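## Task

Take the foam block out of whichever drawer holds it and put it into the open drawer of the wide cabinet. Afterwards push every drawer fully closed. Every cabinet must stay roughly in its original spot. The robot must not tip over or be left leaning, or the task fails. Nothing may count on the robot holding it in place at the end.

## Robot and tools

ROBOT. TidyBot++: a wheeled base 0.54 m long, 0.50 m wide and 0.38 m high, carrying one seven-joint arm with a two-finger gripper. There is only one arm. Its shoulder sits 0.12 m ahead of the base centre and 0.68 m off the floor. Arm segments: upper arm 0.42 m, forearm 0.31 m, hand 0.31 m. At the start the arm is folded with the hand aimed down. Two cameras: base_camera (fixed on the base, looking forward and down) and wrist_camera (fisheye, looks along the hand).

FRAMES. Base frame: origin on the floor below the base centre, x ahead, y to the left, z up. hand_pose is reported in it and marks the point between the finger pads; the hand's own z runs out along the fingers and its y is the closing direction. The odometry frame is the base frame as it was when the scene began; base_odometry heading is positive to the left, -3.142 to 3.142, and it only counts wheel rotation, so slip shows as motion and drift of a few cm and degrees builds up.

execute_actions. Argument "actions": a list holding one action or none (empty list = just report state and images). An action may contain "base", "joints", and optional "speeds"; its parts start at once. "base" holds exactly one relative offset from where the base last reported itself: translate_m (metres, forward positive, -2 to 2), strafe_m (metres, left positive, -2 to 2) or rotate_rad (radians, counter-clockwise seen from above positive, -6.3 to 6.3). "joints" holds absolute target angles by name, in radians: joint_1_rad (any angle; spins the whole arm about vertical, positive is clockwise from above, opposite to rotate_rad), joint_2_rad shoulder -2.249 to 2.249, joint_3_rad any angle, joint_4_rad elbow -2.579 to 2.579, joint_5_rad any angle, joint_6_rad wrist -2.099 to 2.099, joint_7_rad any angle (with the hand down, positive is counter-clockwise from above; at 1.57 the fingers part left/right), plus gripper_pos from 0 (open, ~85 mm gap) to 1 (closed, gap ≈ 85×(1−gripper_pos) mm). Unbounded joints go the short way round, so turn in steps below half a revolution. "speeds" caps top speed for that one action: translate_m and strafe_m 0.05–0.5 m/s, rotate_rad 0.1–1.57 rad/s (defaults are the maxima). A base move needing over 8.667 s is refused; no action runs past 15 s. Unknown keys or out-of-range numbers get the whole call rejected. "cameras": list of base_camera, wrist_camera or all; omitted/null means all, [] means none. A joint or the base left out of an action may still be driving toward an older target.

Arm geometry in the vertical plane (joint_1 0, joint_3 3.14, joint_5 0): tilt from vertical of upper arm = joint_2; forearm = joint_2 − joint_4; hand = joint_2 − joint_4 − joint_6. Reach ahead of the shoulder is the sum of length·sin(tilt), height above it the sum of length·cos(tilt). A downward hand can reach at most about 0.94 m high, and only close in.

wait: "seconds" 0 to 10; commands nothing new and returns state and images. zoom_image: "camera" (base_camera or wrist_camera) and "region" [x0, y0, x1, y1] in pixels from the top-left, at most 504×504, on that camera's latest full image. read_manual: optional "section" ("licences"), returns licence texts only. finished_scene: "scene" 1 or 2; ends it irreversibly once the last command has been held, reports success and reveals the next task. A reply with no tool call ends everything.

RESULT LINES. base_status and joint_status tell how each motion ended: "done" (for the base, only that the wheels turned the commanded amount, even if blocked or slipping); "off_target" (stopped short, may still push); "contact_stop"/"time_out" (target dropped, holding where it stopped); "joint command not followed" with a "cause:" line means a self-collision check blocked the arm targets (the gripper still acts) and they may be retried every action until valid; "not_followed" marks those joints. on_its_own lists uncommanded changes. motor_effort gives percent of maximum with the peak in brackets; readings are noisy and offset. base_tilt is in degrees (forward and right positive). "ARM HIT" means a hard hit on the base or itself. Gripper at 1 showing "done" means it holds nothing; "off_target" means something is between the fingers. MOTOR HOT warns at 60 °C; at 75 °C an OVER-TEMPERATURE FAULT lets the arm sink and keys show "limit_stop_at_motor_heat" (resend them). A torque fault freezes the arm and gripper for 10 s.

PRECISION. Friction leaves joints slightly off; to fix, send each joint its last command plus (wanted − read). Held loads make the arm sag; never command a holding joint to its current reading. Trust images over hand_pose, which can be 1–2 cm off.

AVOID. Dropping or flinging the object, slamming drawers, shoving cabinets, ramming the base into things (a blocked base pushes hard until timeout and may still say done), driving while the arm is snagged above ~0.8 m (tipping risk), horizontal jerks on a high hand, and fingers near the floor. Back away or retract the arm to clear a lean. A loose object may occasionally get a small push from outside.

Each tool is called after "Emit:" by a JSON object that holds its "fn" and its "kwargs", one argument or row to a line.

## Session

Emit:
{"fn": "execute_actions", "kwargs": {
  "actions": []
}}

Scene clock: 0.00 s.
base_odometry: x=+0.000 y=+0.000 heading=+0.000 (m, m, rad; odometry frame)
base_tilt: forward=-0.1 right=+0.2 (deg)
base_status: not commanded
joint_positions: joint_1_rad=-0.018 joint_2_rad=-0.320 joint_3_rad=+3.138 joint_4_rad=-2.549 joint_5_rad=-0.062 joint_6_rad=-0.821 joint_7_rad=+1.584 gripper_pos=+0.000
joint_status: not commanded
motor_effort: joint_1_rad=+1 joint_2_rad=-3 joint_3_rad=+0 joint_4_rad=+13 joint_5_rad=-1 joint_6_rad=+1 joint_7_rad=-1 (%)
hand_pose: x=+0.2636 y=+0.0184 z=+0.5792 quat_wxyz=(-0.023, +0.999, -0.002, +0.045) (m; base frame)
pictures: base_camera, wrist_camera
Images, in order (width x height): base_camera 644x364, wrist_camera 644x476.

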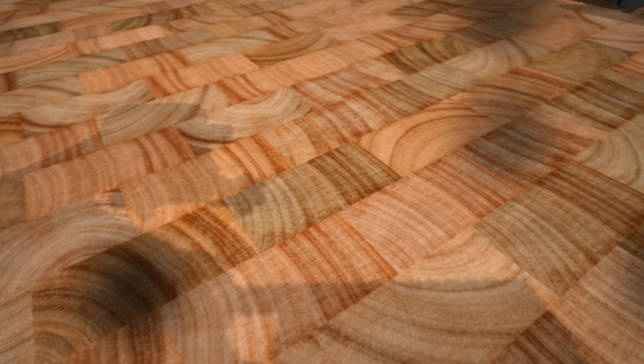

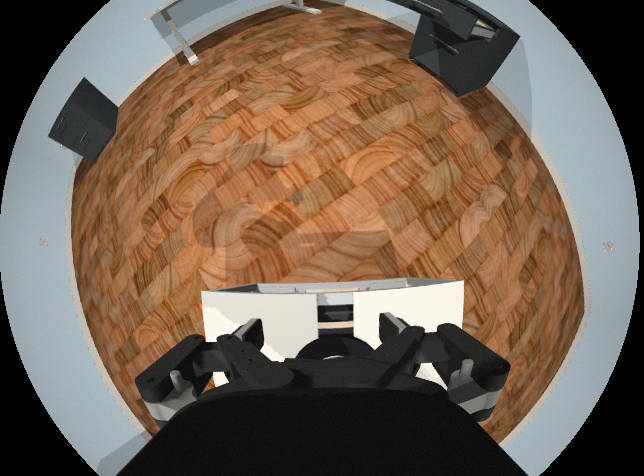

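Emit:
{"fn": "execute_actions", "kwargs": {
  "actions": [
    {"joints":{"joint_6_rad":0.3,"joint_4_rad":-2.3}}
  ],
  "cameras": ["wrist_camera"]
}}

Scene clock: 2.73 s.
base_odometry: x=+0.000 y=+0.000 heading=+0.000 (m, m, rad; odometry frame)
base_tilt: forward=-0.2 right=+0.2 (deg)
base_status: not commanded
joint_positions: joint_1_rad=-0.018 joint_2_rad=-0.320 joint_3_rad=+3.138 joint_4_rad=-2.300 joint_5_rad=-0.062 joint_6_rad=+0.281 joint_7_rad=+1.584 gripper_pos=+0.000
joint_status: all done
motor_effort: joint_1_rad=+1(1) joint_2_rad=-9(10) joint_3_rad=+0(0) joint_4_rad=+20(21) joint_5_rad=+0(0) joint_6_rad=+8(8) joint_7_rad=-1(1) (%)
hand_pose: x=+0.5837 y=+0.0063 z=+0.9164 quat_wxyz=(-0.015, +0.751, -0.014, +0.660) (m; base frame)
pictures: wrist_camera
camera_calibration (this result's frames):
wrist_camera: T_world_to_cam=[[0.00980812, -0.995809, -0.0909341, 0.0834856], [-0.0760708, 0.0899319, -0.993039, 1.0166], [0.997054, 0.0166573, -0.0748699, -0.379114], [0, 0, 0, 1]] pos_world=[0.454512, -0.00197402, 0.988729]
Images, in order (width x height): wrist_camera 644x476.

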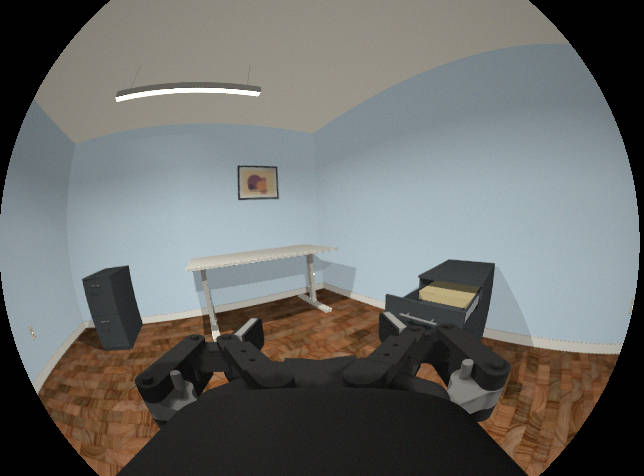

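Emit:
{"fn": "zoom_image", "kwargs": {
  "camera": "wrist_camera",
  "region": [370,240,530,360]
}}

Emit:
{"fn": "zoom_image", "kwargs": {
  "camera": "wrist_camera",
  "region": [50,240,210,360]
}}

Emit:
{"fn": "execute_actions", "kwargs": {
  "actions": [
    {"joints":{"joint_1_rad":2.4,"joint_6_rad":0}}
  ],
  "cameras": ["wrist_camera"]
}}

Region (370, 240, 530, 360) of wrist_camera's 644x476 image, scaled by 3.150; it fills the top 378 rows of this view, and the rest is white.

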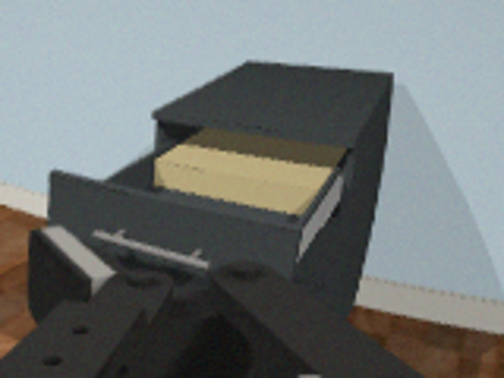

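Region (50, 240, 210, 360) of wrist_camera's 644x476 image, scaled by 3.150; it fills the top 378 rows of this view, and the rest is white.

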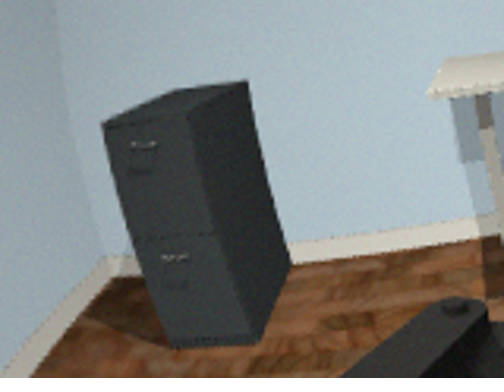

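Scene clock: 6.27 s.
base_odometry: x=+0.000 y=+0.000 heading=+0.000 (m, m, rad; odometry frame)
base_tilt: forward=-0.3 right=+0.2 (deg)
base_status: not commanded
joint_positions: joint_1_rad=+2.387 joint_2_rad=-0.320 joint_3_rad=+3.138 joint_4_rad=-2.300 joint_5_rad=-0.062 joint_6_rad=+0.041 joint_7_rad=+1.584 gripper_pos=+0.000
joint_status: all done
motor_effort: joint_1_rad=+0(1) joint_2_rad=-8(9) joint_3_rad=+0(1) joint_4_rad=+20(20) joint_5_rad=+0(0) joint_6_rad=+7(7) joint_7_rad=+0(1) (%)
hand_pose: x=-0.2045 y=-0.3077 z=+0.8442 quat_wxyz=(+0.521, +0.287, -0.773, +0.221) (m; base frame)
pictures: wrist_camera
camera_calibration (this result's frames):
wrist_camera: T_world_to_cam=[[-0.669989, 0.736528, -0.0929605, 0.167704], [0.289389, 0.143802, -0.946348, 0.965107], [-0.683644, -0.660944, -0.309488, 0.0524394], [0, 0, 0, 1]] pos_world=[-0.131081, -0.227643, 0.945146]
Images, in order (width x height): wrist_camera 644x476.

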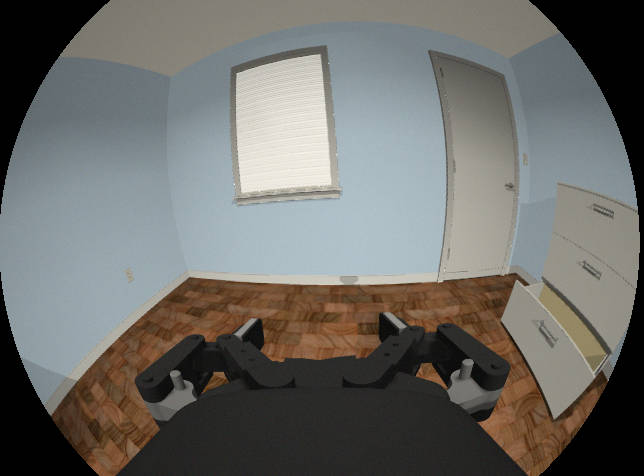

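Emit:
{"fn": "execute_actions", "kwargs": {
  "actions": [
    {"joints":{"joint_1_rad":3.7,"joint_6_rad":-0.3}}
  ],
  "cameras": ["wrist_camera"]
}}

Emit:
{"fn": "execute_actions", "kwargs": {
  "actions": [
    {"joints":{"joint_1_rad":0.62}}
  ],
  "cameras": ["wrist_camera"]
}}

Scene clock: 9.73 s.
base_odometry: x=+0.000 y=+0.000 heading=+0.000 (m, m, rad; odometry frame)
base_tilt: forward=-0.2 right=+0.3 (deg)
base_status: not commanded
joint_positions: joint_1_rad=+3.686 joint_2_rad=-0.320 joint_3_rad=+3.138 joint_4_rad=-2.300 joint_5_rad=-0.062 joint_6_rad=-0.259 joint_7_rad=+1.584 gripper_pos=+0.000
joint_status: all done
motor_effort: joint_1_rad=+0(0) joint_2_rad=-8(10) joint_3_rad=+0(0) joint_4_rad=+19(19) joint_5_rad=-1(0) joint_6_rad=+5(8) joint_7_rad=+0(0) (%)
hand_pose: x=-0.2276 y=+0.2008 z=+0.7634 quat_wxyz=(+0.425, -0.257, -0.862, -0.101) (m; base frame)
pictures: wrist_camera
camera_calibration (this result's frames):
wrist_camera: T_world_to_cam=[[0.53978, 0.836715, -0.0924415, 0.0250192], [0.445521, -0.377121, -0.811967, 0.859725], [-0.714247, 0.397099, -0.576336, 0.332142], [0, 0, 0, 1]] pos_world=[-0.159299, 0.171393, 0.891807]
Images, in order (width x height): wrist_camera 644x476.

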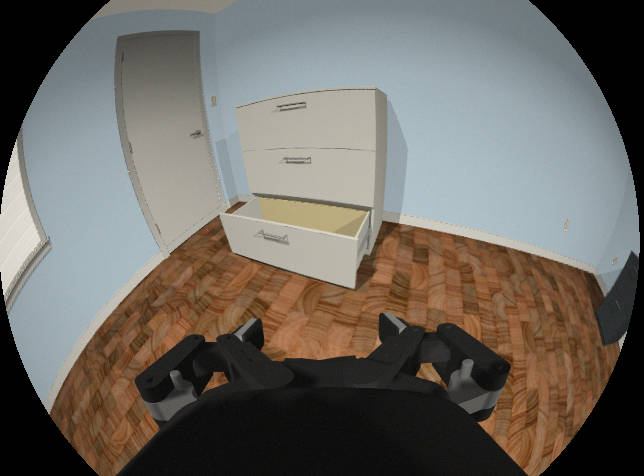

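Scene clock: 13.63 s.
base_odometry: x=+0.000 y=+0.000 heading=+0.000 (m, m, rad; odometry frame)
base_tilt: forward=-0.3 right=+0.3 (deg)
base_status: not commanded
joint_positions: joint_1_rad=+0.634 joint_2_rad=-0.320 joint_3_rad=+3.138 joint_4_rad=-2.300 joint_5_rad=-0.062 joint_6_rad=-0.259 joint_7_rad=+1.584 gripper_pos=+0.000
joint_status: all done
motor_effort: joint_1_rad=+1(1) joint_2_rad=-7(8) joint_3_rad=+0(0) joint_4_rad=+19(19) joint_5_rad=+0(0) joint_6_rad=+7(6) joint_7_rad=+0(1) (%)
hand_pose: x=+0.4464 y=-0.2306 z=+0.7634 quat_wxyz=(+0.119, +0.850, -0.295, +0.420) (m; base frame)
pictures: wrist_camera
camera_calibration (this result's frames):
wrist_camera: T_world_to_cam=[[-0.611738, -0.785641, -0.0924415, 0.16205], [-0.410384, 0.415084, -0.811967, 0.961578], [0.676286, -0.458774, -0.576337, 0.166668], [0, 0, 0, 1]] pos_world=[0.381033, -0.195359, 0.891807]
Images, in order (width x height): wrist_camera 644x476.

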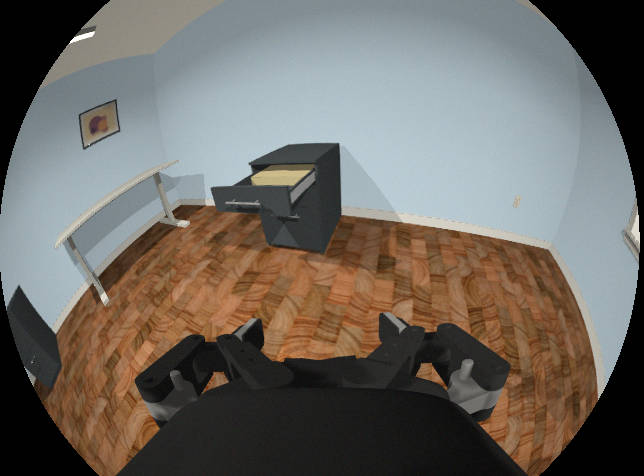

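Emit:
{"fn": "execute_actions", "kwargs": {
  "actions": [
    {"base":{"rotate_rad":-0.98},"joints":{"joint_1_rad":0,"joint_2_rad":0.0,"joint_4_rad":-1.7,"joint_5_rad":0,"joint_6_rad":-0.9}}
  ],
  "cameras": []
}}

Emit:
{"fn": "execute_actions", "kwargs": {
  "actions": [
    {"base":{"strafe_m":0.834}}
  ],
  "cameras": []
}}

Emit:
{"fn": "execute_actions", "kwargs": {
  "actions": [
    {"base":{"translate_m":0.2}}
  ]
}}

Scene clock: 15.90 s.
base_odometry: x=+0.000 y=+0.000 heading=-0.979 (m, m, rad; odometry frame)
base_tilt: forward=-0.3 right=+0.2 (deg)
base_status: done
joint_positions: joint_1_rad=+0.017 joint_2_rad=-0.012 joint_3_rad=+3.138 joint_4_rad=-1.710 joint_5_rad=-0.041 joint_6_rad=-0.860 joint_7_rad=+1.584 gripper_pos=+0.000
joint_status: all done
motor_effort: joint_1_rad=+1(2) joint_2_rad=-20(20) joint_3_rad=+0(1) joint_4_rad=+19(20) joint_5_rad=-1(0) joint_6_rad=+4(7) joint_7_rad=+0(0) (%)
hand_pose: x=+0.5973 y=+0.0048 z=+0.8032 quat_wxyz=(-0.015, +0.957, -0.008, +0.288) (m; base frame)
pictures: none
No camera images: the call's "cameras" was empty. Leave "cameras" out to get every camera's image.

Scene clock: 18.93 s.
base_odometry: x=+0.693 y=+0.464 heading=-0.980 (m, m, rad; odometry frame)
base_tilt: forward=-0.3 right=+0.2 (deg)
base_status: done
joint_positions: joint_1_rad=+0.009 joint_2_rad=-0.012 joint_3_rad=+3.138 joint_4_rad=-1.710 joint_5_rad=-0.038 joint_6_rad=-0.860 joint_7_rad=+1.584 gripper_pos=+0.000
joint_status: not commanded
motor_effort: joint_1_rad=+0(1) joint_2_rad=-20(20) joint_3_rad=+0(3) joint_4_rad=+19(19) joint_5_rad=+0(1) joint_6_rad=+3(4) joint_7_rad=-1(1) (%)
hand_pose: x=+0.5973 y=+0.0077 z=+0.8032 quat_wxyz=(-0.015, +0.958, -0.004, +0.288) (m; base frame)
pictures: none
No camera images: the call's "cameras" was empty. Leave "cameras" out to get every camera's image.

Scene clock: 20.57 s.
base_odometry: x=+0.805 y=+0.298 heading=-0.979 (m, m, rad; odometry frame)
base_tilt: forward=-0.2 right=+0.2 (deg)
base_status: done
joint_positions: joint_1_rad=+0.009 joint_2_rad=+0.000 joint_3_rad=+3.138 joint_4_rad=-1.707 joint_5_rad=-0.038 joint_6_rad=-0.863 joint_7_rad=+1.584 gripper_pos=+0.000
joint_status: not commanded
motor_effort: joint_1_rad=+1(1) joint_2_rad=-20(22) joint_3_rad=-1(1) joint_4_rad=+19(20) joint_5_rad=+0(1) joint_6_rad=+5(5) joint_7_rad=-1(1) (%)
hand_pose: x=+0.5989 y=+0.0077 z=+0.7981 quat_wxyz=(-0.015, +0.959, -0.004, +0.282) (m; base frame)
pictures: base_camera, wrist_camera
camera_calibration (this result's frames):
wrist_camera: T_world_to_cam=[[-0.0297331, -0.997067, -0.0705164, 0.0813806], [-0.810955, 0.0653057, -0.581453, 1.01196], [0.584353, 0.0398972, -0.810518, 0.430953], [0, 0, 0, 1]] pos_world=[0.571248, -0.00213885, 0.943443]
Images, in order (width x height): base_camera 644x364, wrist_camera 644x476.

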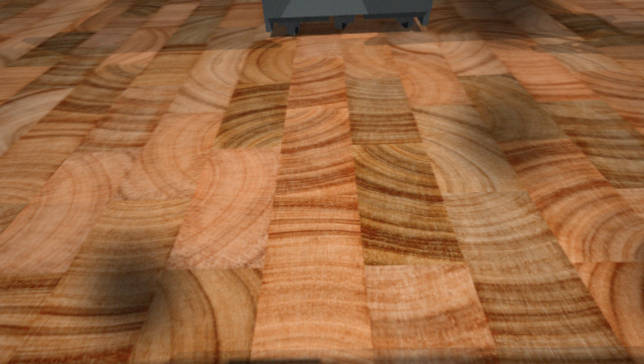

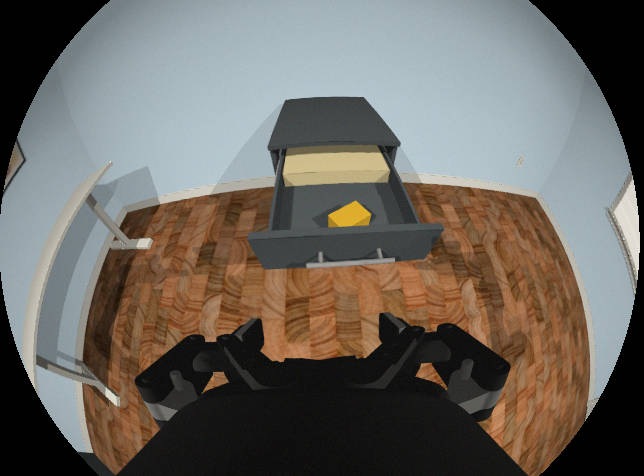

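Emit:
{"fn": "execute_actions", "kwargs": {
  "actions": [
    {"base":{"translate_m":0.3},"joints":{"joint_2_rad":0.35,"joint_4_rad":-1.1,"joint_6_rad":-1.72}}
  ]
}}

Scene clock: 22.63 s.
base_odometry: x=+0.972 y=+0.049 heading=-0.979 (m, m, rad; odometry frame)
base_tilt: forward=-0.2 right=+0.2 (deg)
base_status: done
joint_positions: joint_1_rad=+0.009 joint_2_rad=+0.347 joint_3_rad=+3.138 joint_4_rad=-1.110 joint_5_rad=-0.038 joint_6_rad=-1.680 joint_7_rad=+1.584 gripper_pos=+0.000
joint_status: all done
motor_effort: joint_1_rad=+0(1) joint_2_rad=-29(32) joint_3_rad=-1(1) joint_4_rad=+16(21) joint_5_rad=+0(1) joint_6_rad=+0(4) joint_7_rad=+0(0) (%)
hand_pose: x=+0.5761 y=+0.0104 z=+0.8021 quat_wxyz=(-0.019, +1.000, +0.006, +0.003) (m; base frame)
pictures: base_camera, wrist_camera
camera_calibration (this result's frames):
wrist_camera: T_world_to_cam=[[-0.0351201, -0.997787, -0.0564668, 0.0754772], [-0.997723, 0.0382614, -0.0555469, 0.681685], [0.0575844, 0.0543874, -0.996858, 0.900273], [0, 0, 0, 1]] pos_world=[0.630941, 0.000264398, 0.939572]
Images, in order (width x height): base_camera 644x364, wrist_camera 644x476.

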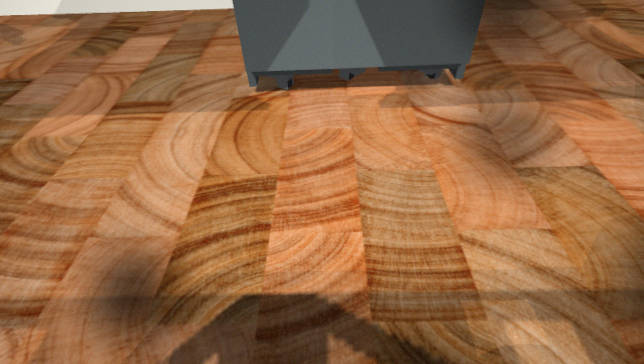

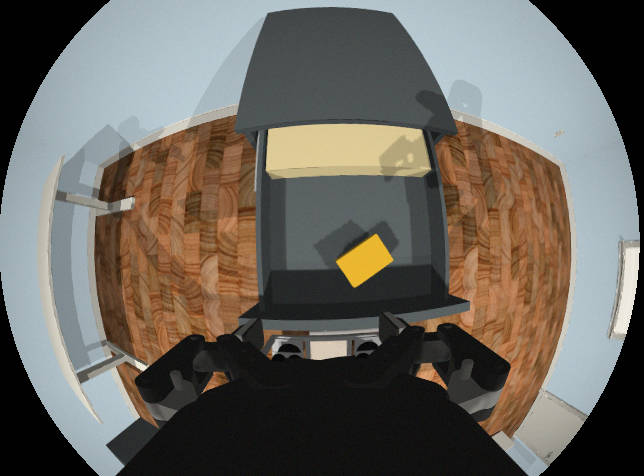

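Emit:
{"fn": "execute_actions", "kwargs": {
  "actions": [
    {"base":{"strafe_m":-0.071},"joints":{"joint_2_rad":0.459,"joint_4_rad":-1.27,"joint_6_rad":-1.38,"joint_7_rad":0.6}}
  ],
  "cameras": ["wrist_camera"]
}}

Scene clock: 24.20 s.
base_odometry: x=+0.914 y=+0.009 heading=-0.979 (m, m, rad; odometry frame)
base_tilt: forward=-0.3 right=+0.2 (deg)
base_status: done
joint_positions: joint_1_rad=+0.008 joint_2_rad=+0.456 joint_3_rad=+3.139 joint_4_rad=-1.264 joint_5_rad=-0.037 joint_6_rad=-1.415 joint_7_rad=+0.617 gripper_pos=+0.000
joint_status: all done
motor_effort: joint_1_rad=+0(4) joint_2_rad=-32(34) joint_3_rad=-2(3) joint_4_rad=+16(17) joint_5_rad=+0(2) joint_6_rad=+0(1) joint_7_rad=+0(1) (%)
hand_pose: x=+0.6173 y=+0.0096 z=+0.7017 quat_wxyz=(-0.018, +0.886, -0.464, -0.006) (m; base frame)
pictures: wrist_camera
camera_calibration (this result's frames):
wrist_camera: T_world_to_cam=[[-0.848036, -0.528201, -0.0428659, 0.558231], [-0.527691, 0.849115, -0.0233709, 0.396789], [0.0487426, 0.0028006, -0.998807, 0.80513], [0, 0, 0, 1]] pos_world=[0.643538, -0.0443157, 0.837372]
Images, in order (width x height): wrist_camera 644x476.

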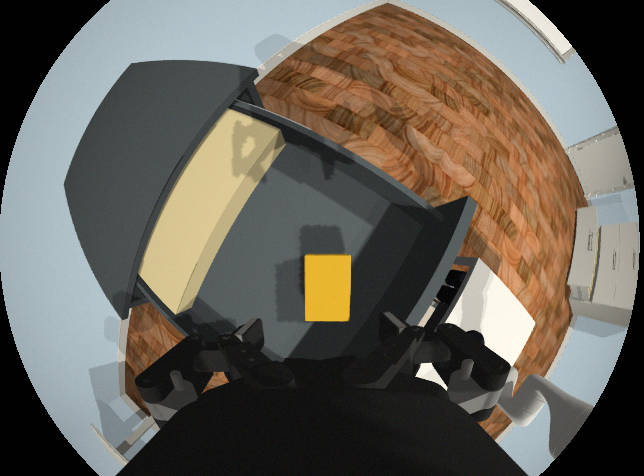

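Emit:
{"fn": "execute_actions", "kwargs": {
  "actions": [
    {"joints":{"joint_2_rad":0.596,"joint_4_rad":-1.57,"joint_6_rad":-0.95}}
  ],
  "cameras": ["wrist_camera"]
}}

Emit:
{"fn": "execute_actions", "kwargs": {
  "actions": [
    {"joints":{"gripper_pos":0.45}}
  ],
  "cameras": ["wrist_camera"]
}}

Scene clock: 25.70 s.
base_odometry: x=+0.914 y=+0.009 heading=-0.979 (m, m, rad; odometry frame)
base_tilt: forward=-0.2 right=+0.2 (deg)
base_status: not commanded
joint_positions: joint_1_rad=+0.008 joint_2_rad=+0.597 joint_3_rad=+3.139 joint_4_rad=-1.566 joint_5_rad=-0.037 joint_6_rad=-0.989 joint_7_rad=+0.617 gripper_pos=+0.000
joint_status: all done
motor_effort: joint_1_rad=+0(0) joint_2_rad=-35(38) joint_3_rad=-1(2) joint_4_rad=+13(17) joint_5_rad=+0(1) joint_6_rad=+1(0) joint_7_rad=-1(1) (%)
hand_pose: x=+0.6136 y=+0.0079 z=+0.5433 quat_wxyz=(-0.012, +0.882, -0.471, -0.012) (m; base frame)
pictures: wrist_camera
camera_calibration (this result's frames):
wrist_camera: T_world_to_cam=[[-0.85635, -0.51573, -0.0262247, 0.543348], [-0.515372, 0.856746, -0.0194652, 0.382753], [0.0325066, -0.00315353, -0.999467, 0.657465], [0, 0, 0, 1]] pos_world=[0.641184, -0.0456277, 0.678813]
Images, in order (width x height): wrist_camera 644x476.

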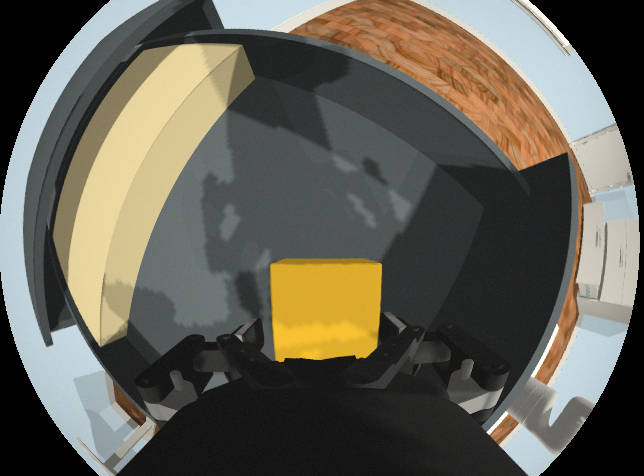

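Scene clock: 26.50 s.
base_odometry: x=+0.914 y=+0.009 heading=-0.979 (m, m, rad; odometry frame)
base_tilt: forward=-0.2 right=+0.2 (deg)
base_status: not commanded
joint_positions: joint_1_rad=+0.008 joint_2_rad=+0.594 joint_3_rad=+3.139 joint_4_rad=-1.566 joint_5_rad=-0.037 joint_6_rad=-0.988 joint_7_rad=+0.617 gripper_pos=+0.378
joint_status: gripper_pos off_target (ended at +0.378, target +0.450)
motor_effort: joint_1_rad=+0(0) joint_2_rad=-35(35) joint_3_rad=-1(2) joint_4_rad=+13(14) joint_5_rad=+0(0) joint_6_rad=-1(0) joint_7_rad=-1(0) (%)
hand_pose: x=+0.6140 y=+0.0079 z=+0.5446 quat_wxyz=(-0.013, +0.882, -0.471, -0.010) (m; base frame)
pictures: wrist_camera
camera_calibration (this result's frames):
wrist_camera: T_world_to_cam=[[-0.856271, -0.515723, -0.0287901, 0.545124], [-0.515304, 0.856749, -0.0210446, 0.383839], [0.0355191, -0.00318427, -0.999364, 0.656907], [0, 0, 0, 1]] pos_world=[0.641235, -0.0456292, 0.680261]
Images, in order (width x height): wrist_camera 644x476.

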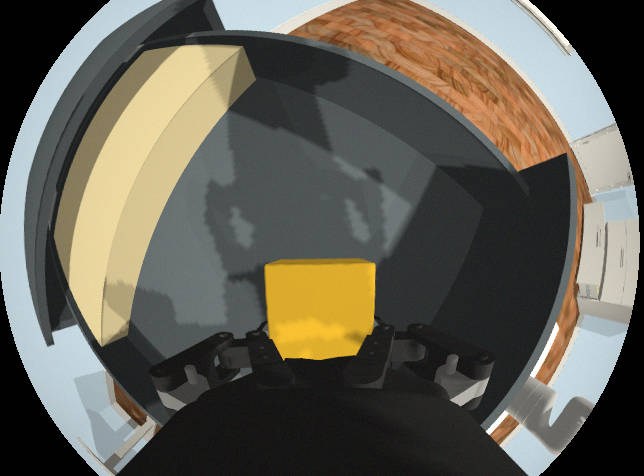

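Emit:
{"fn": "execute_actions", "kwargs": {
  "actions": [
    {"joints":{"gripper_pos":0.7,"joint_2_rad":0.42,"joint_4_rad":-1.27,"joint_6_rad":-1.49}}
  ],
  "cameras": []
}}

Emit:
{"fn": "execute_actions", "kwargs": {
  "actions": [
    {"base":{"translate_m":-0.26},"joints":{"joint_7_rad":1.58}}
  ],
  "cameras": []
}}

Emit:
{"fn": "execute_actions", "kwargs": {
  "actions": [
    {"joints":{"joint_2_rad":0.596,"joint_4_rad":-1.57,"joint_6_rad":-0.95}}
  ],
  "cameras": ["wrist_camera"]
}}

Emit:
{"fn": "execute_actions", "kwargs": {
  "actions": [
    {"base":{"translate_m":0.31},"speeds":{"translate_m":0.1}}
  ]
}}

Scene clock: 28.27 s.
base_odometry: x=+0.914 y=+0.009 heading=-0.979 (m, m, rad; odometry frame)
base_tilt: forward=-0.2 right=+0.2 (deg)
base_status: not commanded
joint_positions: joint_1_rad=+0.008 joint_2_rad=+0.419 joint_3_rad=+3.139 joint_4_rad=-1.276 joint_5_rad=-0.037 joint_6_rad=-1.455 joint_7_rad=+0.617 gripper_pos=+0.378
joint_status: gripper_pos off_target (ended at +0.378, target +0.700); the others done
motor_effort: joint_1_rad=+0(0) joint_2_rad=-31(37) joint_3_rad=-1(1) joint_4_rad=+16(17) joint_5_rad=+0(0) joint_6_rad=-1(0) joint_7_rad=-1(1) (%)
hand_pose: x=+0.5998 y=+0.0097 z=+0.7162 quat_wxyz=(-0.015, +0.886, -0.464, -0.012) (m; base frame)
pictures: none
No camera images: the call's "cameras" was empty. Leave "cameras" out to get every camera's image.

Scene clock: 30.10 s.
base_odometry: x=+0.768 y=+0.225 heading=-0.978 (m, m, rad; odometry frame)
base_tilt: forward=-0.3 right=+0.3 (deg)
base_status: done
joint_positions: joint_1_rad=+0.008 joint_2_rad=+0.417 joint_3_rad=+3.139 joint_4_rad=-1.276 joint_5_rad=-0.037 joint_6_rad=-1.456 joint_7_rad=+1.565 gripper_pos=+0.378
joint_status: all done
motor_effort: joint_1_rad=+1(1) joint_2_rad=-31(36) joint_3_rad=-1(1) joint_4_rad=+17(18) joint_5_rad=+0(0) joint_6_rad=+0(1) joint_7_rad=+0(1) (%)
hand_pose: x=+0.5995 y=+0.0098 z=+0.7171 quat_wxyz=(-0.019, +1.000, -0.008, -0.004) (m; base frame)
pictures: none
No camera images: the call's "cameras" was empty. Leave "cameras" out to get every camera's image.

Scene clock: 31.63 s.
base_odometry: x=+0.768 y=+0.225 heading=-0.978 (m, m, rad; odometry frame)
base_tilt: forward=-0.2 right=+0.2 (deg)
base_status: not commanded
joint_positions: joint_1_rad=+0.008 joint_2_rad=+0.601 joint_3_rad=+3.139 joint_4_rad=-1.568 joint_5_rad=-0.037 joint_6_rad=-0.988 joint_7_rad=+1.565 gripper_pos=+0.378
joint_status: all done
motor_effort: joint_1_rad=+0(0) joint_2_rad=-35(38) joint_3_rad=-1(1) joint_4_rad=+14(17) joint_5_rad=+0(0) joint_6_rad=+0(1) joint_7_rad=-1(1) (%)
hand_pose: x=+0.6124 y=+0.0079 z=+0.5410 quat_wxyz=(-0.016, +1.000, -0.017, -0.007) (m; base frame)
pictures: wrist_camera
camera_calibration (this result's frames):
wrist_camera: T_world_to_cam=[[-0.0809953, -0.995533, -0.0485068, 0.0833409], [-0.995934, 0.0827618, -0.0355866, 0.691229], [0.0394422, 0.0454273, -0.998189, 0.649915], [0, 0, 0, 1]] pos_world=[0.669535, -0.00376259, 0.677379]
Images, in order (width x height): wrist_camera 644x476.

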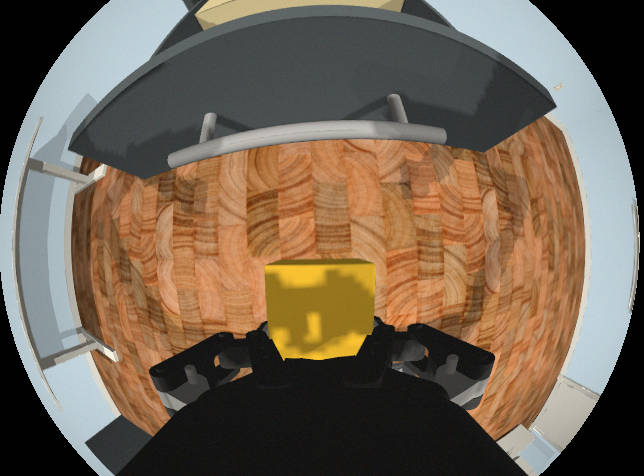

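Scene clock: 35.33 s.
base_odometry: x=+0.941 y=-0.033 heading=-0.979 (m, m, rad; odometry frame)
base_tilt: forward=-0.3 right=+0.2 (deg)
base_status: done
joint_positions: joint_1_rad=+0.008 joint_2_rad=+0.606 joint_3_rad=+3.139 joint_4_rad=-1.578 joint_5_rad=-0.037 joint_6_rad=-0.987 joint_7_rad=+1.565 gripper_pos=+0.378
joint_status: not commanded
motor_effort: joint_1_rad=+1(2) joint_2_rad=-36(41) joint_3_rad=-1(2) joint_4_rad=+14(23) joint_5_rad=-1(1) joint_6_rad=+0(9) joint_7_rad=+0(1) (%)
hand_pose: x=+0.6067 y=+0.0080 z=+0.5355 quat_wxyz=(-0.016, +1.000, -0.017, -0.015) (m; base frame)
pictures: base_camera, wrist_camera
camera_calibration (this result's frames):
wrist_camera: T_world_to_cam=[[-0.0816561, -0.995539, -0.0472782, 0.082395], [-0.996371, 0.0826842, -0.0202123, 0.677409], [0.0240313, 0.0454561, -0.998677, 0.654228], [0, 0, 0, 1]] pos_world=[0.665957, -0.00372227, 0.67095]
Images, in order (width x height): base_camera 644x364, wrist_camera 644x476.

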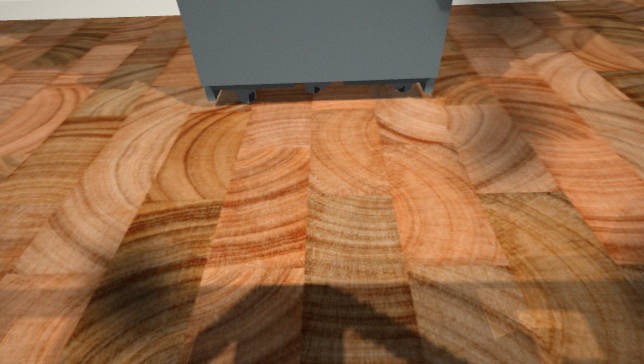

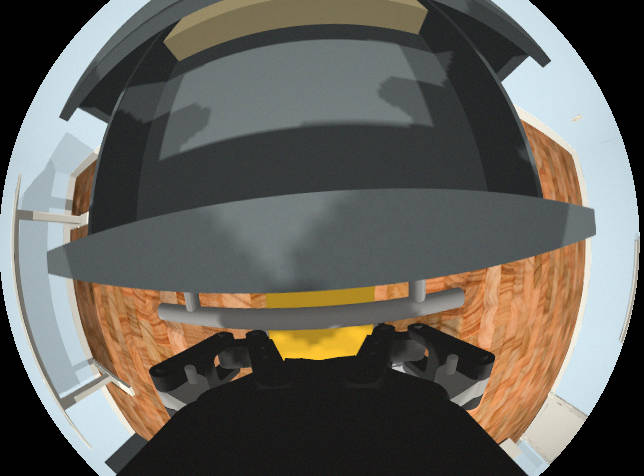

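Emit:
{"fn": "execute_actions", "kwargs": {
  "actions": [
    {"base":{"translate_m":0.12},"speeds":{"translate_m":0.08}}
  ]
}}

Scene clock: 37.93 s.
base_odometry: x=+1.008 y=-0.132 heading=-0.979 (m, m, rad; odometry frame)
base_tilt: forward=-0.2 right=+0.2 (deg)
base_status: done
joint_positions: joint_1_rad=+0.008 joint_2_rad=+0.606 joint_3_rad=+3.139 joint_4_rad=-1.580 joint_5_rad=-0.037 joint_6_rad=-0.984 joint_7_rad=+1.565 gripper_pos=+0.378
joint_status: not commanded
motor_effort: joint_1_rad=+1(2) joint_2_rad=-36(41) joint_3_rad=-1(1) joint_4_rad=+13(22) joint_5_rad=+0(1) joint_6_rad=+0(9) joint_7_rad=+0(2) (%)
hand_pose: x=+0.6066 y=+0.0082 z=+0.5353 quat_wxyz=(-0.016, +1.000, -0.016, -0.014) (m; base frame)
pictures: base_camera, wrist_camera
camera_calibration (this result's frames):
wrist_camera: T_world_to_cam=[[-0.0810674, -0.995589, -0.0472255, 0.0822145], [-0.996389, 0.082151, -0.0214722, 0.677988], [0.0252571, 0.0453143, -0.998653, 0.653309], [0, 0, 0, 1]] pos_world=[0.665704, -0.00344982, 0.67087]
Images, in order (width x height): base_camera 644x364, wrist_camera 644x476.

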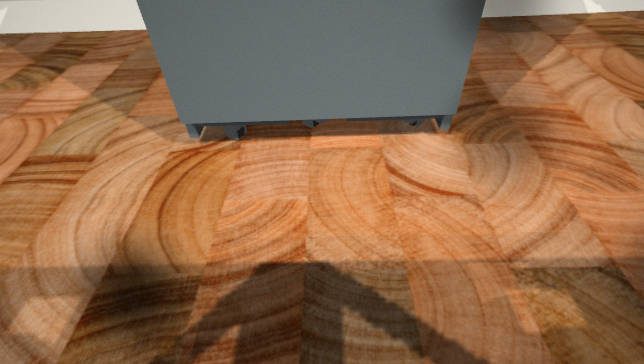

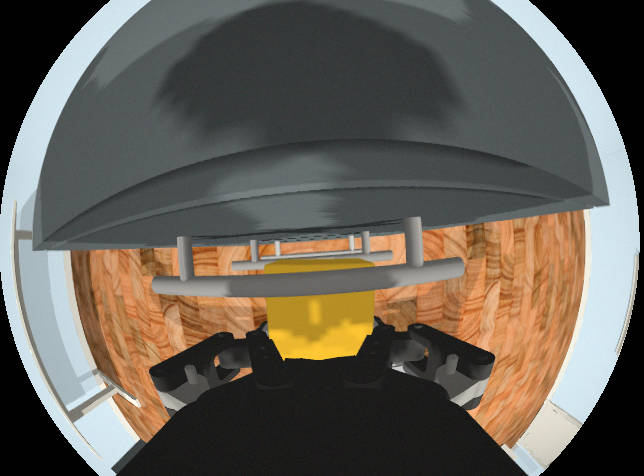

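Emit:
{"fn": "execute_actions", "kwargs": {
  "actions": [
    {"base":{"translate_m":-0.8}}
  ],
  "cameras": ["wrist_camera"]
}}

Emit:
{"fn": "execute_actions", "kwargs": {
  "actions": [
    {"base":{"strafe_m":-1.427},"joints":{"joint_2_rad":0.4}}
  ],
  "cameras": []
}}

Emit:
{"fn": "execute_actions", "kwargs": {
  "actions": [
    {"base":{"rotate_rad":3.14}}
  ]
}}

Scene clock: 41.27 s.
base_odometry: x=+0.562 y=+0.532 heading=-0.980 (m, m, rad; odometry frame)
base_tilt: forward=-0.3 right=+0.3 (deg)
base_status: done
joint_positions: joint_1_rad=+0.006 joint_2_rad=+0.604 joint_3_rad=+3.139 joint_4_rad=-1.573 joint_5_rad=-0.036 joint_6_rad=-0.983 joint_7_rad=+1.565 gripper_pos=+0.378
joint_status: not commanded
motor_effort: joint_1_rad=+0(4) joint_2_rad=-34(40) joint_3_rad=-1(3) joint_4_rad=+13(15) joint_5_rad=+0(1) joint_6_rad=+0(3) joint_7_rad=+0(0) (%)
hand_pose: x=+0.6109 y=+0.0089 z=+0.5382 quat_wxyz=(-0.016, +1.000, -0.015, -0.009) (m; base frame)
pictures: wrist_camera
camera_calibration (this result's frames):
wrist_camera: T_world_to_cam=[[-0.0781051, -0.995817, -0.0474071, 0.0816807], [-0.996302, 0.0796747, -0.0321733, 0.688033], [0.0358158, 0.0447188, -0.998357, 0.649403], [0, 0, 0, 1]] pos_world=[0.66861, -0.00252038, 0.674345]
Images, in order (width x height): wrist_camera 644x476.

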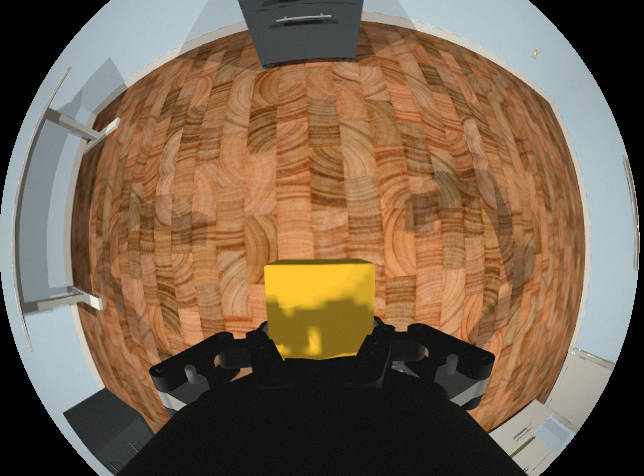

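Scene clock: 45.50 s.
base_odometry: x=-0.624 y=-0.263 heading=-0.980 (m, m, rad; odometry frame)
base_tilt: forward=-0.2 right=+0.2 (deg)
base_status: done
joint_positions: joint_1_rad=+0.002 joint_2_rad=+0.399 joint_3_rad=+3.139 joint_4_rad=-1.572 joint_5_rad=-0.036 joint_6_rad=-0.983 joint_7_rad=+1.565 gripper_pos=+0.378
joint_status: all done
motor_effort: joint_1_rad=+0(4) joint_2_rad=-31(37) joint_3_rad=-1(3) joint_4_rad=+16(17) joint_5_rad=+0(1) joint_6_rad=+1(2) joint_7_rad=+0(1) (%)
hand_pose: x=+0.6299 y=+0.0109 z=+0.6413 quat_wxyz=(-0.017, +0.995, -0.011, +0.093) (m; base frame)
pictures: none
No camera images: the call's "cameras" was empty. Leave "cameras" out to get every camera's image.

Scene clock: 48.87 s.
base_odometry: x=-0.624 y=-0.263 heading=+2.159 (m, m, rad; odometry frame)
base_tilt: forward=-0.3 right=+0.2 (deg)
base_status: done
joint_positions: joint_1_rad=-0.003 joint_2_rad=+0.399 joint_3_rad=+3.135 joint_4_rad=-1.572 joint_5_rad=-0.035 joint_6_rad=-0.983 joint_7_rad=+1.565 gripper_pos=+0.378
joint_status: not commanded
motor_effort: joint_1_rad=+0(4) joint_2_rad=-31(33) joint_3_rad=-1(4) joint_4_rad=+16(17) joint_5_rad=+0(1) joint_6_rad=+2(1) joint_7_rad=-1(0) (%)
hand_pose: x=+0.6298 y=+0.0151 z=+0.6411 quat_wxyz=(-0.017, +0.995, -0.007, +0.093) (m; base frame)
pictures: base_camera, wrist_camera
camera_calibration (this result's frames):
wrist_camera: T_world_to_cam=[[-0.0538864, -0.996644, -0.0616229, 0.0881232], [-0.969911, 0.0669146, -0.234084, 0.822647], [0.237422, 0.0471548, -0.970261, 0.606205], [0, 0, 0, 1]] pos_world=[0.658717, 0.0041949, 0.786176]
Images, in order (width x height): base_camera 644x364, wrist_camera 644x476.

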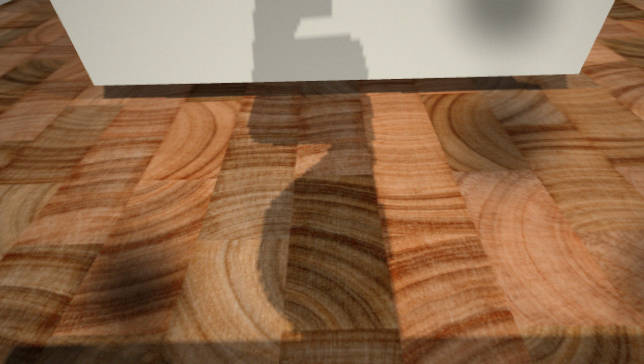

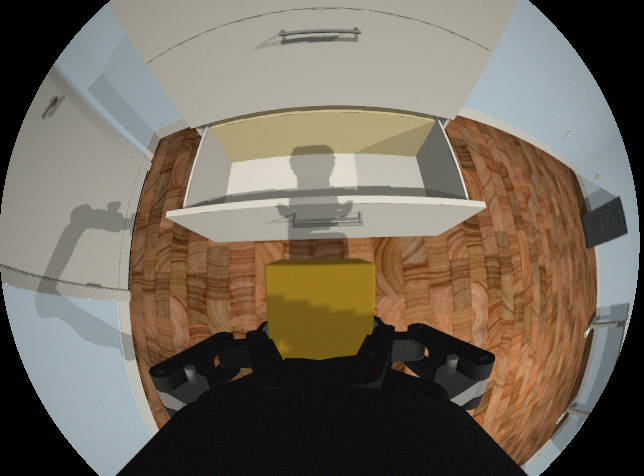

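Emit:
{"fn": "execute_actions", "kwargs": {
  "actions": [
    {"base":{"translate_m":0.37},"joints":{"joint_2_rad":0.6}}
  ],
  "cameras": []
}}

Emit:
{"fn": "execute_actions", "kwargs": {
  "actions": [
    {"joints":{"joint_2_rad":0.891,"joint_4_rad":-1.68,"joint_6_rad":-0.535}}
  ],
  "cameras": ["wrist_camera"]
}}

Emit:
{"fn": "execute_actions", "kwargs": {
  "actions": [
    {"joints":{"joint_2_rad":1.33,"joint_4_rad":-1.515,"joint_6_rad":-0.26}}
  ],
  "cameras": ["wrist_camera"]
}}

Scene clock: 51.20 s.
base_odometry: x=-0.830 y=+0.044 heading=+2.160 (m, m, rad; odometry frame)
base_tilt: forward=-0.3 right=+0.3 (deg)
base_status: done
joint_positions: joint_1_rad=-0.003 joint_2_rad=+0.605 joint_3_rad=+3.135 joint_4_rad=-1.569 joint_5_rad=-0.035 joint_6_rad=-0.983 joint_7_rad=+1.565 gripper_pos=+0.378
joint_status: all done
motor_effort: joint_1_rad=+1(1) joint_2_rad=-35(38) joint_3_rad=-1(2) joint_4_rad=+13(16) joint_5_rad=+0(1) joint_6_rad=+1(1) joint_7_rad=-1(1) (%)
hand_pose: x=+0.6126 y=+0.0151 z=+0.5386 quat_wxyz=(-0.016, +1.000, -0.009, -0.008) (m; base frame)
pictures: none
No camera images: the call's "cameras" was empty. Leave "cameras" out to get every camera's image.

Scene clock: 52.77 s.
base_odometry: x=-0.830 y=+0.044 heading=+2.160 (m, m, rad; odometry frame)
base_tilt: forward=-0.2 right=+0.2 (deg)
base_status: not commanded
joint_positions: joint_1_rad=-0.003 joint_2_rad=+0.895 joint_3_rad=+3.135 joint_4_rad=-1.676 joint_5_rad=-0.035 joint_6_rad=-0.574 joint_7_rad=+1.565 gripper_pos=+0.378
joint_status: all done
motor_effort: joint_1_rad=+0(0) joint_2_rad=-38(42) joint_3_rad=-1(1) joint_4_rad=+8(14) joint_5_rad=+0(0) joint_6_rad=+0(0) joint_7_rad=-1(1) (%)
hand_pose: x=+0.6157 y=+0.0123 z=+0.3691 quat_wxyz=(-0.012, +1.000, -0.014, -0.002) (m; base frame)
pictures: wrist_camera
camera_calibration (this result's frames):
wrist_camera: T_world_to_cam=[[-0.0757666, -0.996291, -0.0407921, 0.0735906], [-0.995926, 0.0776179, -0.0458919, 0.691885], [0.0488879, 0.0371488, -0.998113, 0.472234], [0, 0, 0, 1]] pos_world=[0.671555, 0.00207205, 0.506097]
Images, in order (width x height): wrist_camera 644x476.

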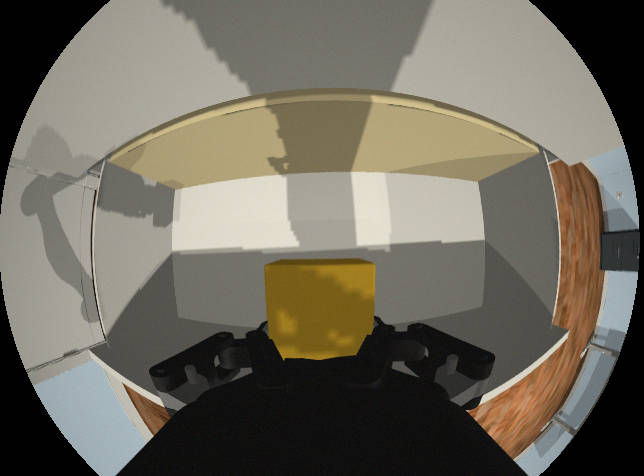

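Scene clock: 54.53 s.
base_odometry: x=-0.830 y=+0.044 heading=+2.160 (m, m, rad; odometry frame)
base_tilt: forward=-0.2 right=+0.2 (deg)
base_status: not commanded
joint_positions: joint_1_rad=-0.003 joint_2_rad=+1.332 joint_3_rad=+3.135 joint_4_rad=-1.527 joint_5_rad=-0.035 joint_6_rad=-0.300 joint_7_rad=+1.565 gripper_pos=+0.378
joint_status: all done
motor_effort: joint_1_rad=+0(0) joint_2_rad=-41(45) joint_3_rad=-1(1) joint_4_rad=+4(9) joint_5_rad=+0(0) joint_6_rad=-1(1) joint_7_rad=-1(0) (%)
hand_pose: x=+0.6104 y=+0.0100 z=+0.1686 quat_wxyz=(-0.008, +1.000, -0.017, -0.009) (m; base frame)
pictures: wrist_camera
camera_calibration (this result's frames):
wrist_camera: T_world_to_cam=[[-0.0824865, -0.996073, -0.0321518, 0.0653088], [-0.995928, 0.0835664, -0.0338296, 0.675579], [0.0363836, 0.0292303, -0.99891, 0.280297], [0, 0, 0, 1]] pos_world=[0.668017, 0.000403519, 0.304945]
Images, in order (width x height): wrist_camera 644x476.

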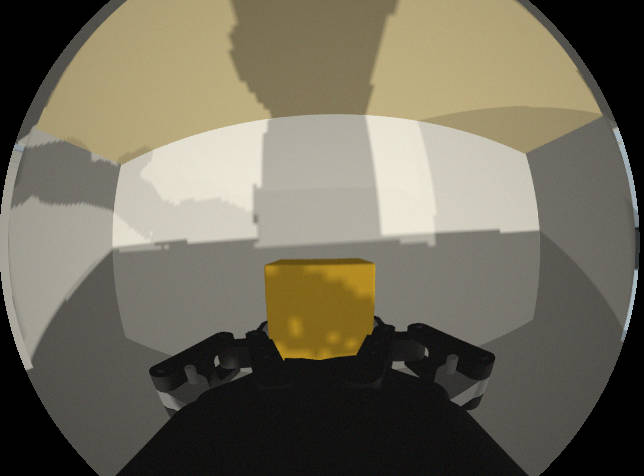

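Emit:
{"fn": "execute_actions", "kwargs": {
  "actions": [
    {"joints":{"joint_2_rad":1.445,"joint_4_rad":-1.445,"joint_6_rad":-0.2}}
  ],
  "cameras": []
}}

Emit:
{"fn": "execute_actions", "kwargs": {
  "actions": [
    {"joints":{"gripper_pos":0.1}}
  ],
  "cameras": ["wrist_camera"]
}}

Emit:
{"fn": "execute_actions", "kwargs": {
  "actions": [
    {"joints":{"joint_2_rad":0.891,"joint_4_rad":-1.68,"joint_6_rad":-0.6}}
  ],
  "cameras": []
}}

Emit:
{"fn": "execute_actions", "kwargs": {
  "actions": [
    {"joints":{"joint_2_rad":0.0,"joint_4_rad":-2.2,"joint_6_rad":-0.5}}
  ]
}}

Scene clock: 55.93 s.
base_odometry: x=-0.830 y=+0.044 heading=+2.160 (m, m, rad; odometry frame)
base_tilt: forward=-0.2 right=+0.2 (deg)
base_status: not commanded
joint_positions: joint_1_rad=-0.003 joint_2_rad=+1.447 joint_3_rad=+3.135 joint_4_rad=-1.453 joint_5_rad=-0.035 joint_6_rad=-0.239 joint_7_rad=+1.565 gripper_pos=+0.378
joint_status: all done
motor_effort: joint_1_rad=+0(0) joint_2_rad=-41(45) joint_3_rad=-1(2) joint_4_rad=+4(5) joint_5_rad=+0(0) joint_6_rad=+0(0) joint_7_rad=-1(0) (%)
hand_pose: x=+0.6124 y=+0.0094 z=+0.1173 quat_wxyz=(-0.007, +1.000, -0.018, +0.001) (m; base frame)
pictures: none
No camera images: the call's "cameras" was empty. Leave "cameras" out to get every camera's image.

Scene clock: 56.80 s.
base_odometry: x=-0.830 y=+0.044 heading=+2.160 (m, m, rad; odometry frame)
base_tilt: forward=-0.2 right=+0.2 (deg)
base_status: not commanded
joint_positions: joint_1_rad=-0.003 joint_2_rad=+1.447 joint_3_rad=+3.135 joint_4_rad=-1.453 joint_5_rad=-0.035 joint_6_rad=-0.239 joint_7_rad=+1.565 gripper_pos=+0.100
joint_status: all done
motor_effort: joint_1_rad=+0(0) joint_2_rad=-40(42) joint_3_rad=-2(2) joint_4_rad=+4(3) joint_5_rad=+0(0) joint_6_rad=+0(1) joint_7_rad=-1(0) (%)
hand_pose: x=+0.6124 y=+0.0094 z=+0.1173 quat_wxyz=(-0.007, +1.000, -0.018, +0.001) (m; base frame)
pictures: wrist_camera
camera_calibration (this result's frames):
wrist_camera: T_world_to_cam=[[-0.0832344, -0.99602, -0.0318775, 0.0636406], [-0.994971, 0.0848501, -0.0532193, 0.677529], [0.0557123, 0.0272875, -0.998074, 0.217042], [0, 0, 0, 1]] pos_world=[0.667327, -0.000023574, 0.25471]
Images, in order (width x height): wrist_camera 644x476.

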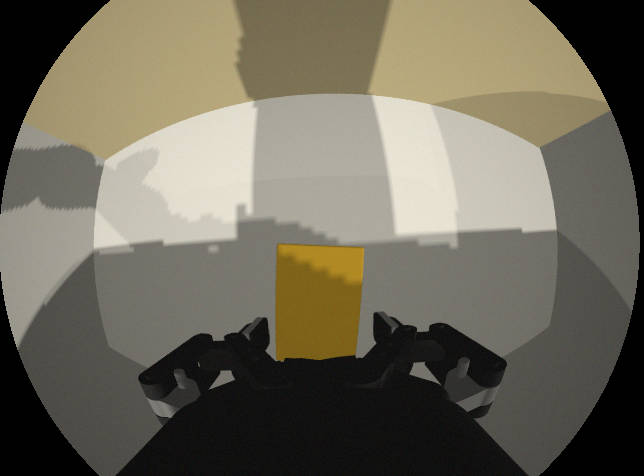

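Scene clock: 58.57 s.
base_odometry: x=-0.830 y=+0.044 heading=+2.160 (m, m, rad; odometry frame)
base_tilt: forward=-0.2 right=+0.3 (deg)
base_status: not commanded
joint_positions: joint_1_rad=-0.003 joint_2_rad=+0.898 joint_3_rad=+3.135 joint_4_rad=-1.669 joint_5_rad=-0.035 joint_6_rad=-0.562 joint_7_rad=+1.565 gripper_pos=+0.100
joint_status: all done
motor_effort: joint_1_rad=+0(0) joint_2_rad=-37(45) joint_3_rad=-1(2) joint_4_rad=+9(9) joint_5_rad=+0(0) joint_6_rad=+0(1) joint_7_rad=-1(0) (%)
hand_pose: x=+0.6227 y=+0.0123 z=+0.3688 quat_wxyz=(-0.012, +1.000, -0.014, +0.006) (m; base frame)
pictures: none
No camera images: the call's "cameras" was empty. Leave "cameras" out to get every camera's image.

Scene clock: 60.73 s.
base_odometry: x=-0.830 y=+0.044 heading=+2.160 (m, m, rad; odometry frame)
base_tilt: forward=-0.2 right=+0.3 (deg)
base_status: not commanded
joint_positions: joint_1_rad=-0.003 joint_2_rad=+0.008 joint_3_rad=+3.135 joint_4_rad=-2.189 joint_5_rad=-0.035 joint_6_rad=-0.541 joint_7_rad=+1.565 gripper_pos=+0.100
joint_status: all done
motor_effort: joint_1_rad=+0(0) joint_2_rad=-16(40) joint_3_rad=-1(1) joint_4_rad=+15(16) joint_5_rad=+0(0) joint_6_rad=+3(3) joint_7_rad=-1(1) (%)
hand_pose: x=+0.4989 y=+0.0106 z=+0.6319 quat_wxyz=(-0.013, +0.980, -0.011, +0.200) (m; base frame)
pictures: base_camera, wrist_camera
camera_calibration (this result's frames):
wrist_camera: T_world_to_cam=[[-0.0533951, -0.996436, -0.0653019, 0.0780403], [-0.896371, 0.0766477, -0.436629, 0.785067], [0.440078, 0.0352209, -0.897269, 0.481405], [0, 0, 0, 1]] pos_world=[0.496023, 0.000633016, 0.779828]
Images, in order (width x height): base_camera 644x364, wrist_camera 644x476.

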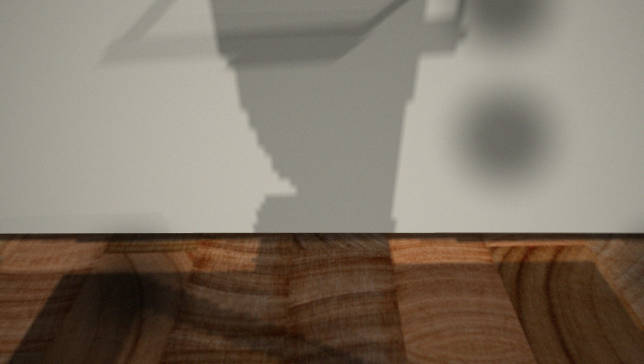

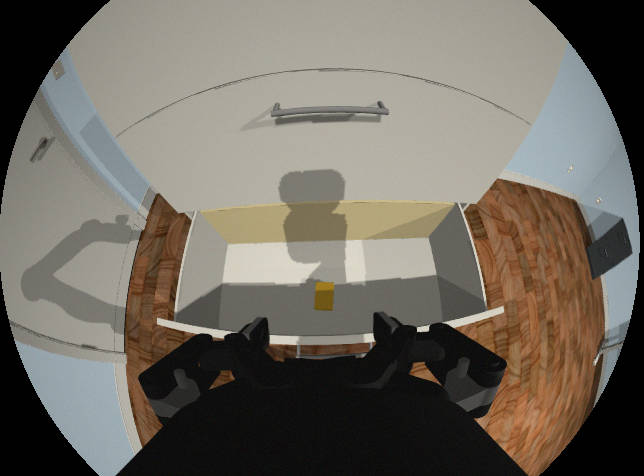

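Emit:
{"fn": "execute_actions", "kwargs": {
  "actions": [
    {"base":{"translate_m":0.12},"joints":{"joint_1_rad":-1.3,"joint_2_rad":-0.3,"joint_4_rad":-2.4,"joint_6_rad":-0.95}}
  ],
  "cameras": []
}}

Emit:
{"fn": "execute_actions", "kwargs": {
  "actions": [
    {"base":{"translate_m":0.32},"speeds":{"translate_m":0.08},"joints":{"joint_1_rad":-1.6}}
  ]
}}

Scene clock: 63.43 s.
base_odometry: x=-0.896 y=+0.144 heading=+2.161 (m, m, rad; odometry frame)
base_tilt: forward=-0.2 right=+0.2 (deg)
base_status: done
joint_positions: joint_1_rad=-1.285 joint_2_rad=-0.285 joint_3_rad=+3.135 joint_4_rad=-2.388 joint_5_rad=-0.035 joint_6_rad=-0.910 joint_7_rad=+1.565 gripper_pos=+0.100
joint_status: all done
motor_effort: joint_1_rad=+0(1) joint_2_rad=-5(17) joint_3_rad=+0(2) joint_4_rad=+15(15) joint_5_rad=-1(0) joint_6_rad=+1(3) joint_7_rad=-1(1) (%)
hand_pose: x=+0.1626 y=+0.1878 z=+0.6176 quat_wxyz=(-0.050, +0.805, +0.590, +0.043) (m; base frame)
pictures: none
No camera images: the call's "cameras" was empty. Leave "cameras" out to get every camera's image.

Scene clock: 67.97 s.
base_odometry: x=-1.075 y=+0.410 heading=+2.162 (m, m, rad; odometry frame)
base_tilt: forward=-0.1 right=+0.2 (deg)
base_status: done
joint_positions: joint_1_rad=-1.586 joint_2_rad=-0.287 joint_3_rad=+3.135 joint_4_rad=-2.388 joint_5_rad=-0.035 joint_6_rad=-0.910 joint_7_rad=+1.565 gripper_pos=+0.100
joint_status: all done
motor_effort: joint_1_rad=+0(1) joint_2_rad=-6(5) joint_3_rad=-1(1) joint_4_rad=+15(15) joint_5_rad=+0(1) joint_6_rad=+1(1) joint_7_rad=+0(1) (%)
hand_pose: x=+0.1052 y=+0.1922 z=+0.6177 quat_wxyz=(-0.056, +0.707, +0.704, +0.035) (m; base frame)
pictures: base_camera, wrist_camera
camera_calibration (this result's frames):
wrist_camera: T_world_to_cam=[[0.997469, -0.047818, -0.0526162, -0.0636066], [-0.0565102, -0.982304, -0.178564, 0.367782], [-0.0431466, 0.181085, -0.98252, 0.71102], [0, 0, 0, 1]] pos_world=[0.114907, 0.229477, 0.760917]
Images, in order (width x height): base_camera 644x364, wrist_camera 644x476.

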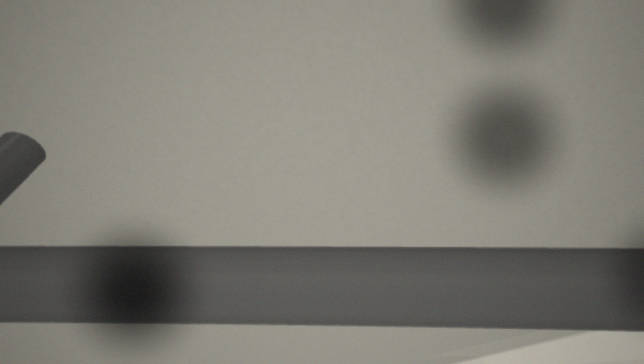

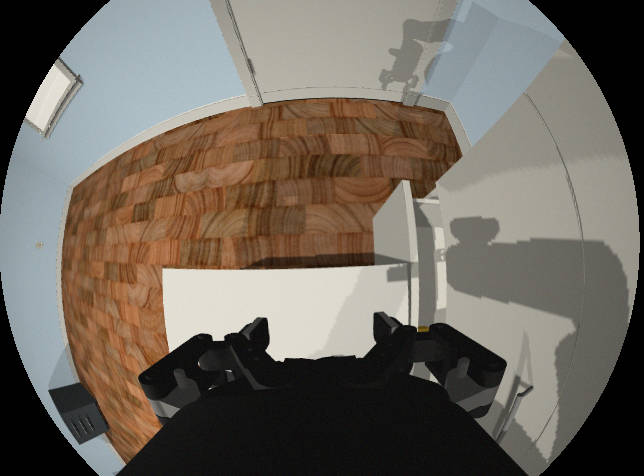

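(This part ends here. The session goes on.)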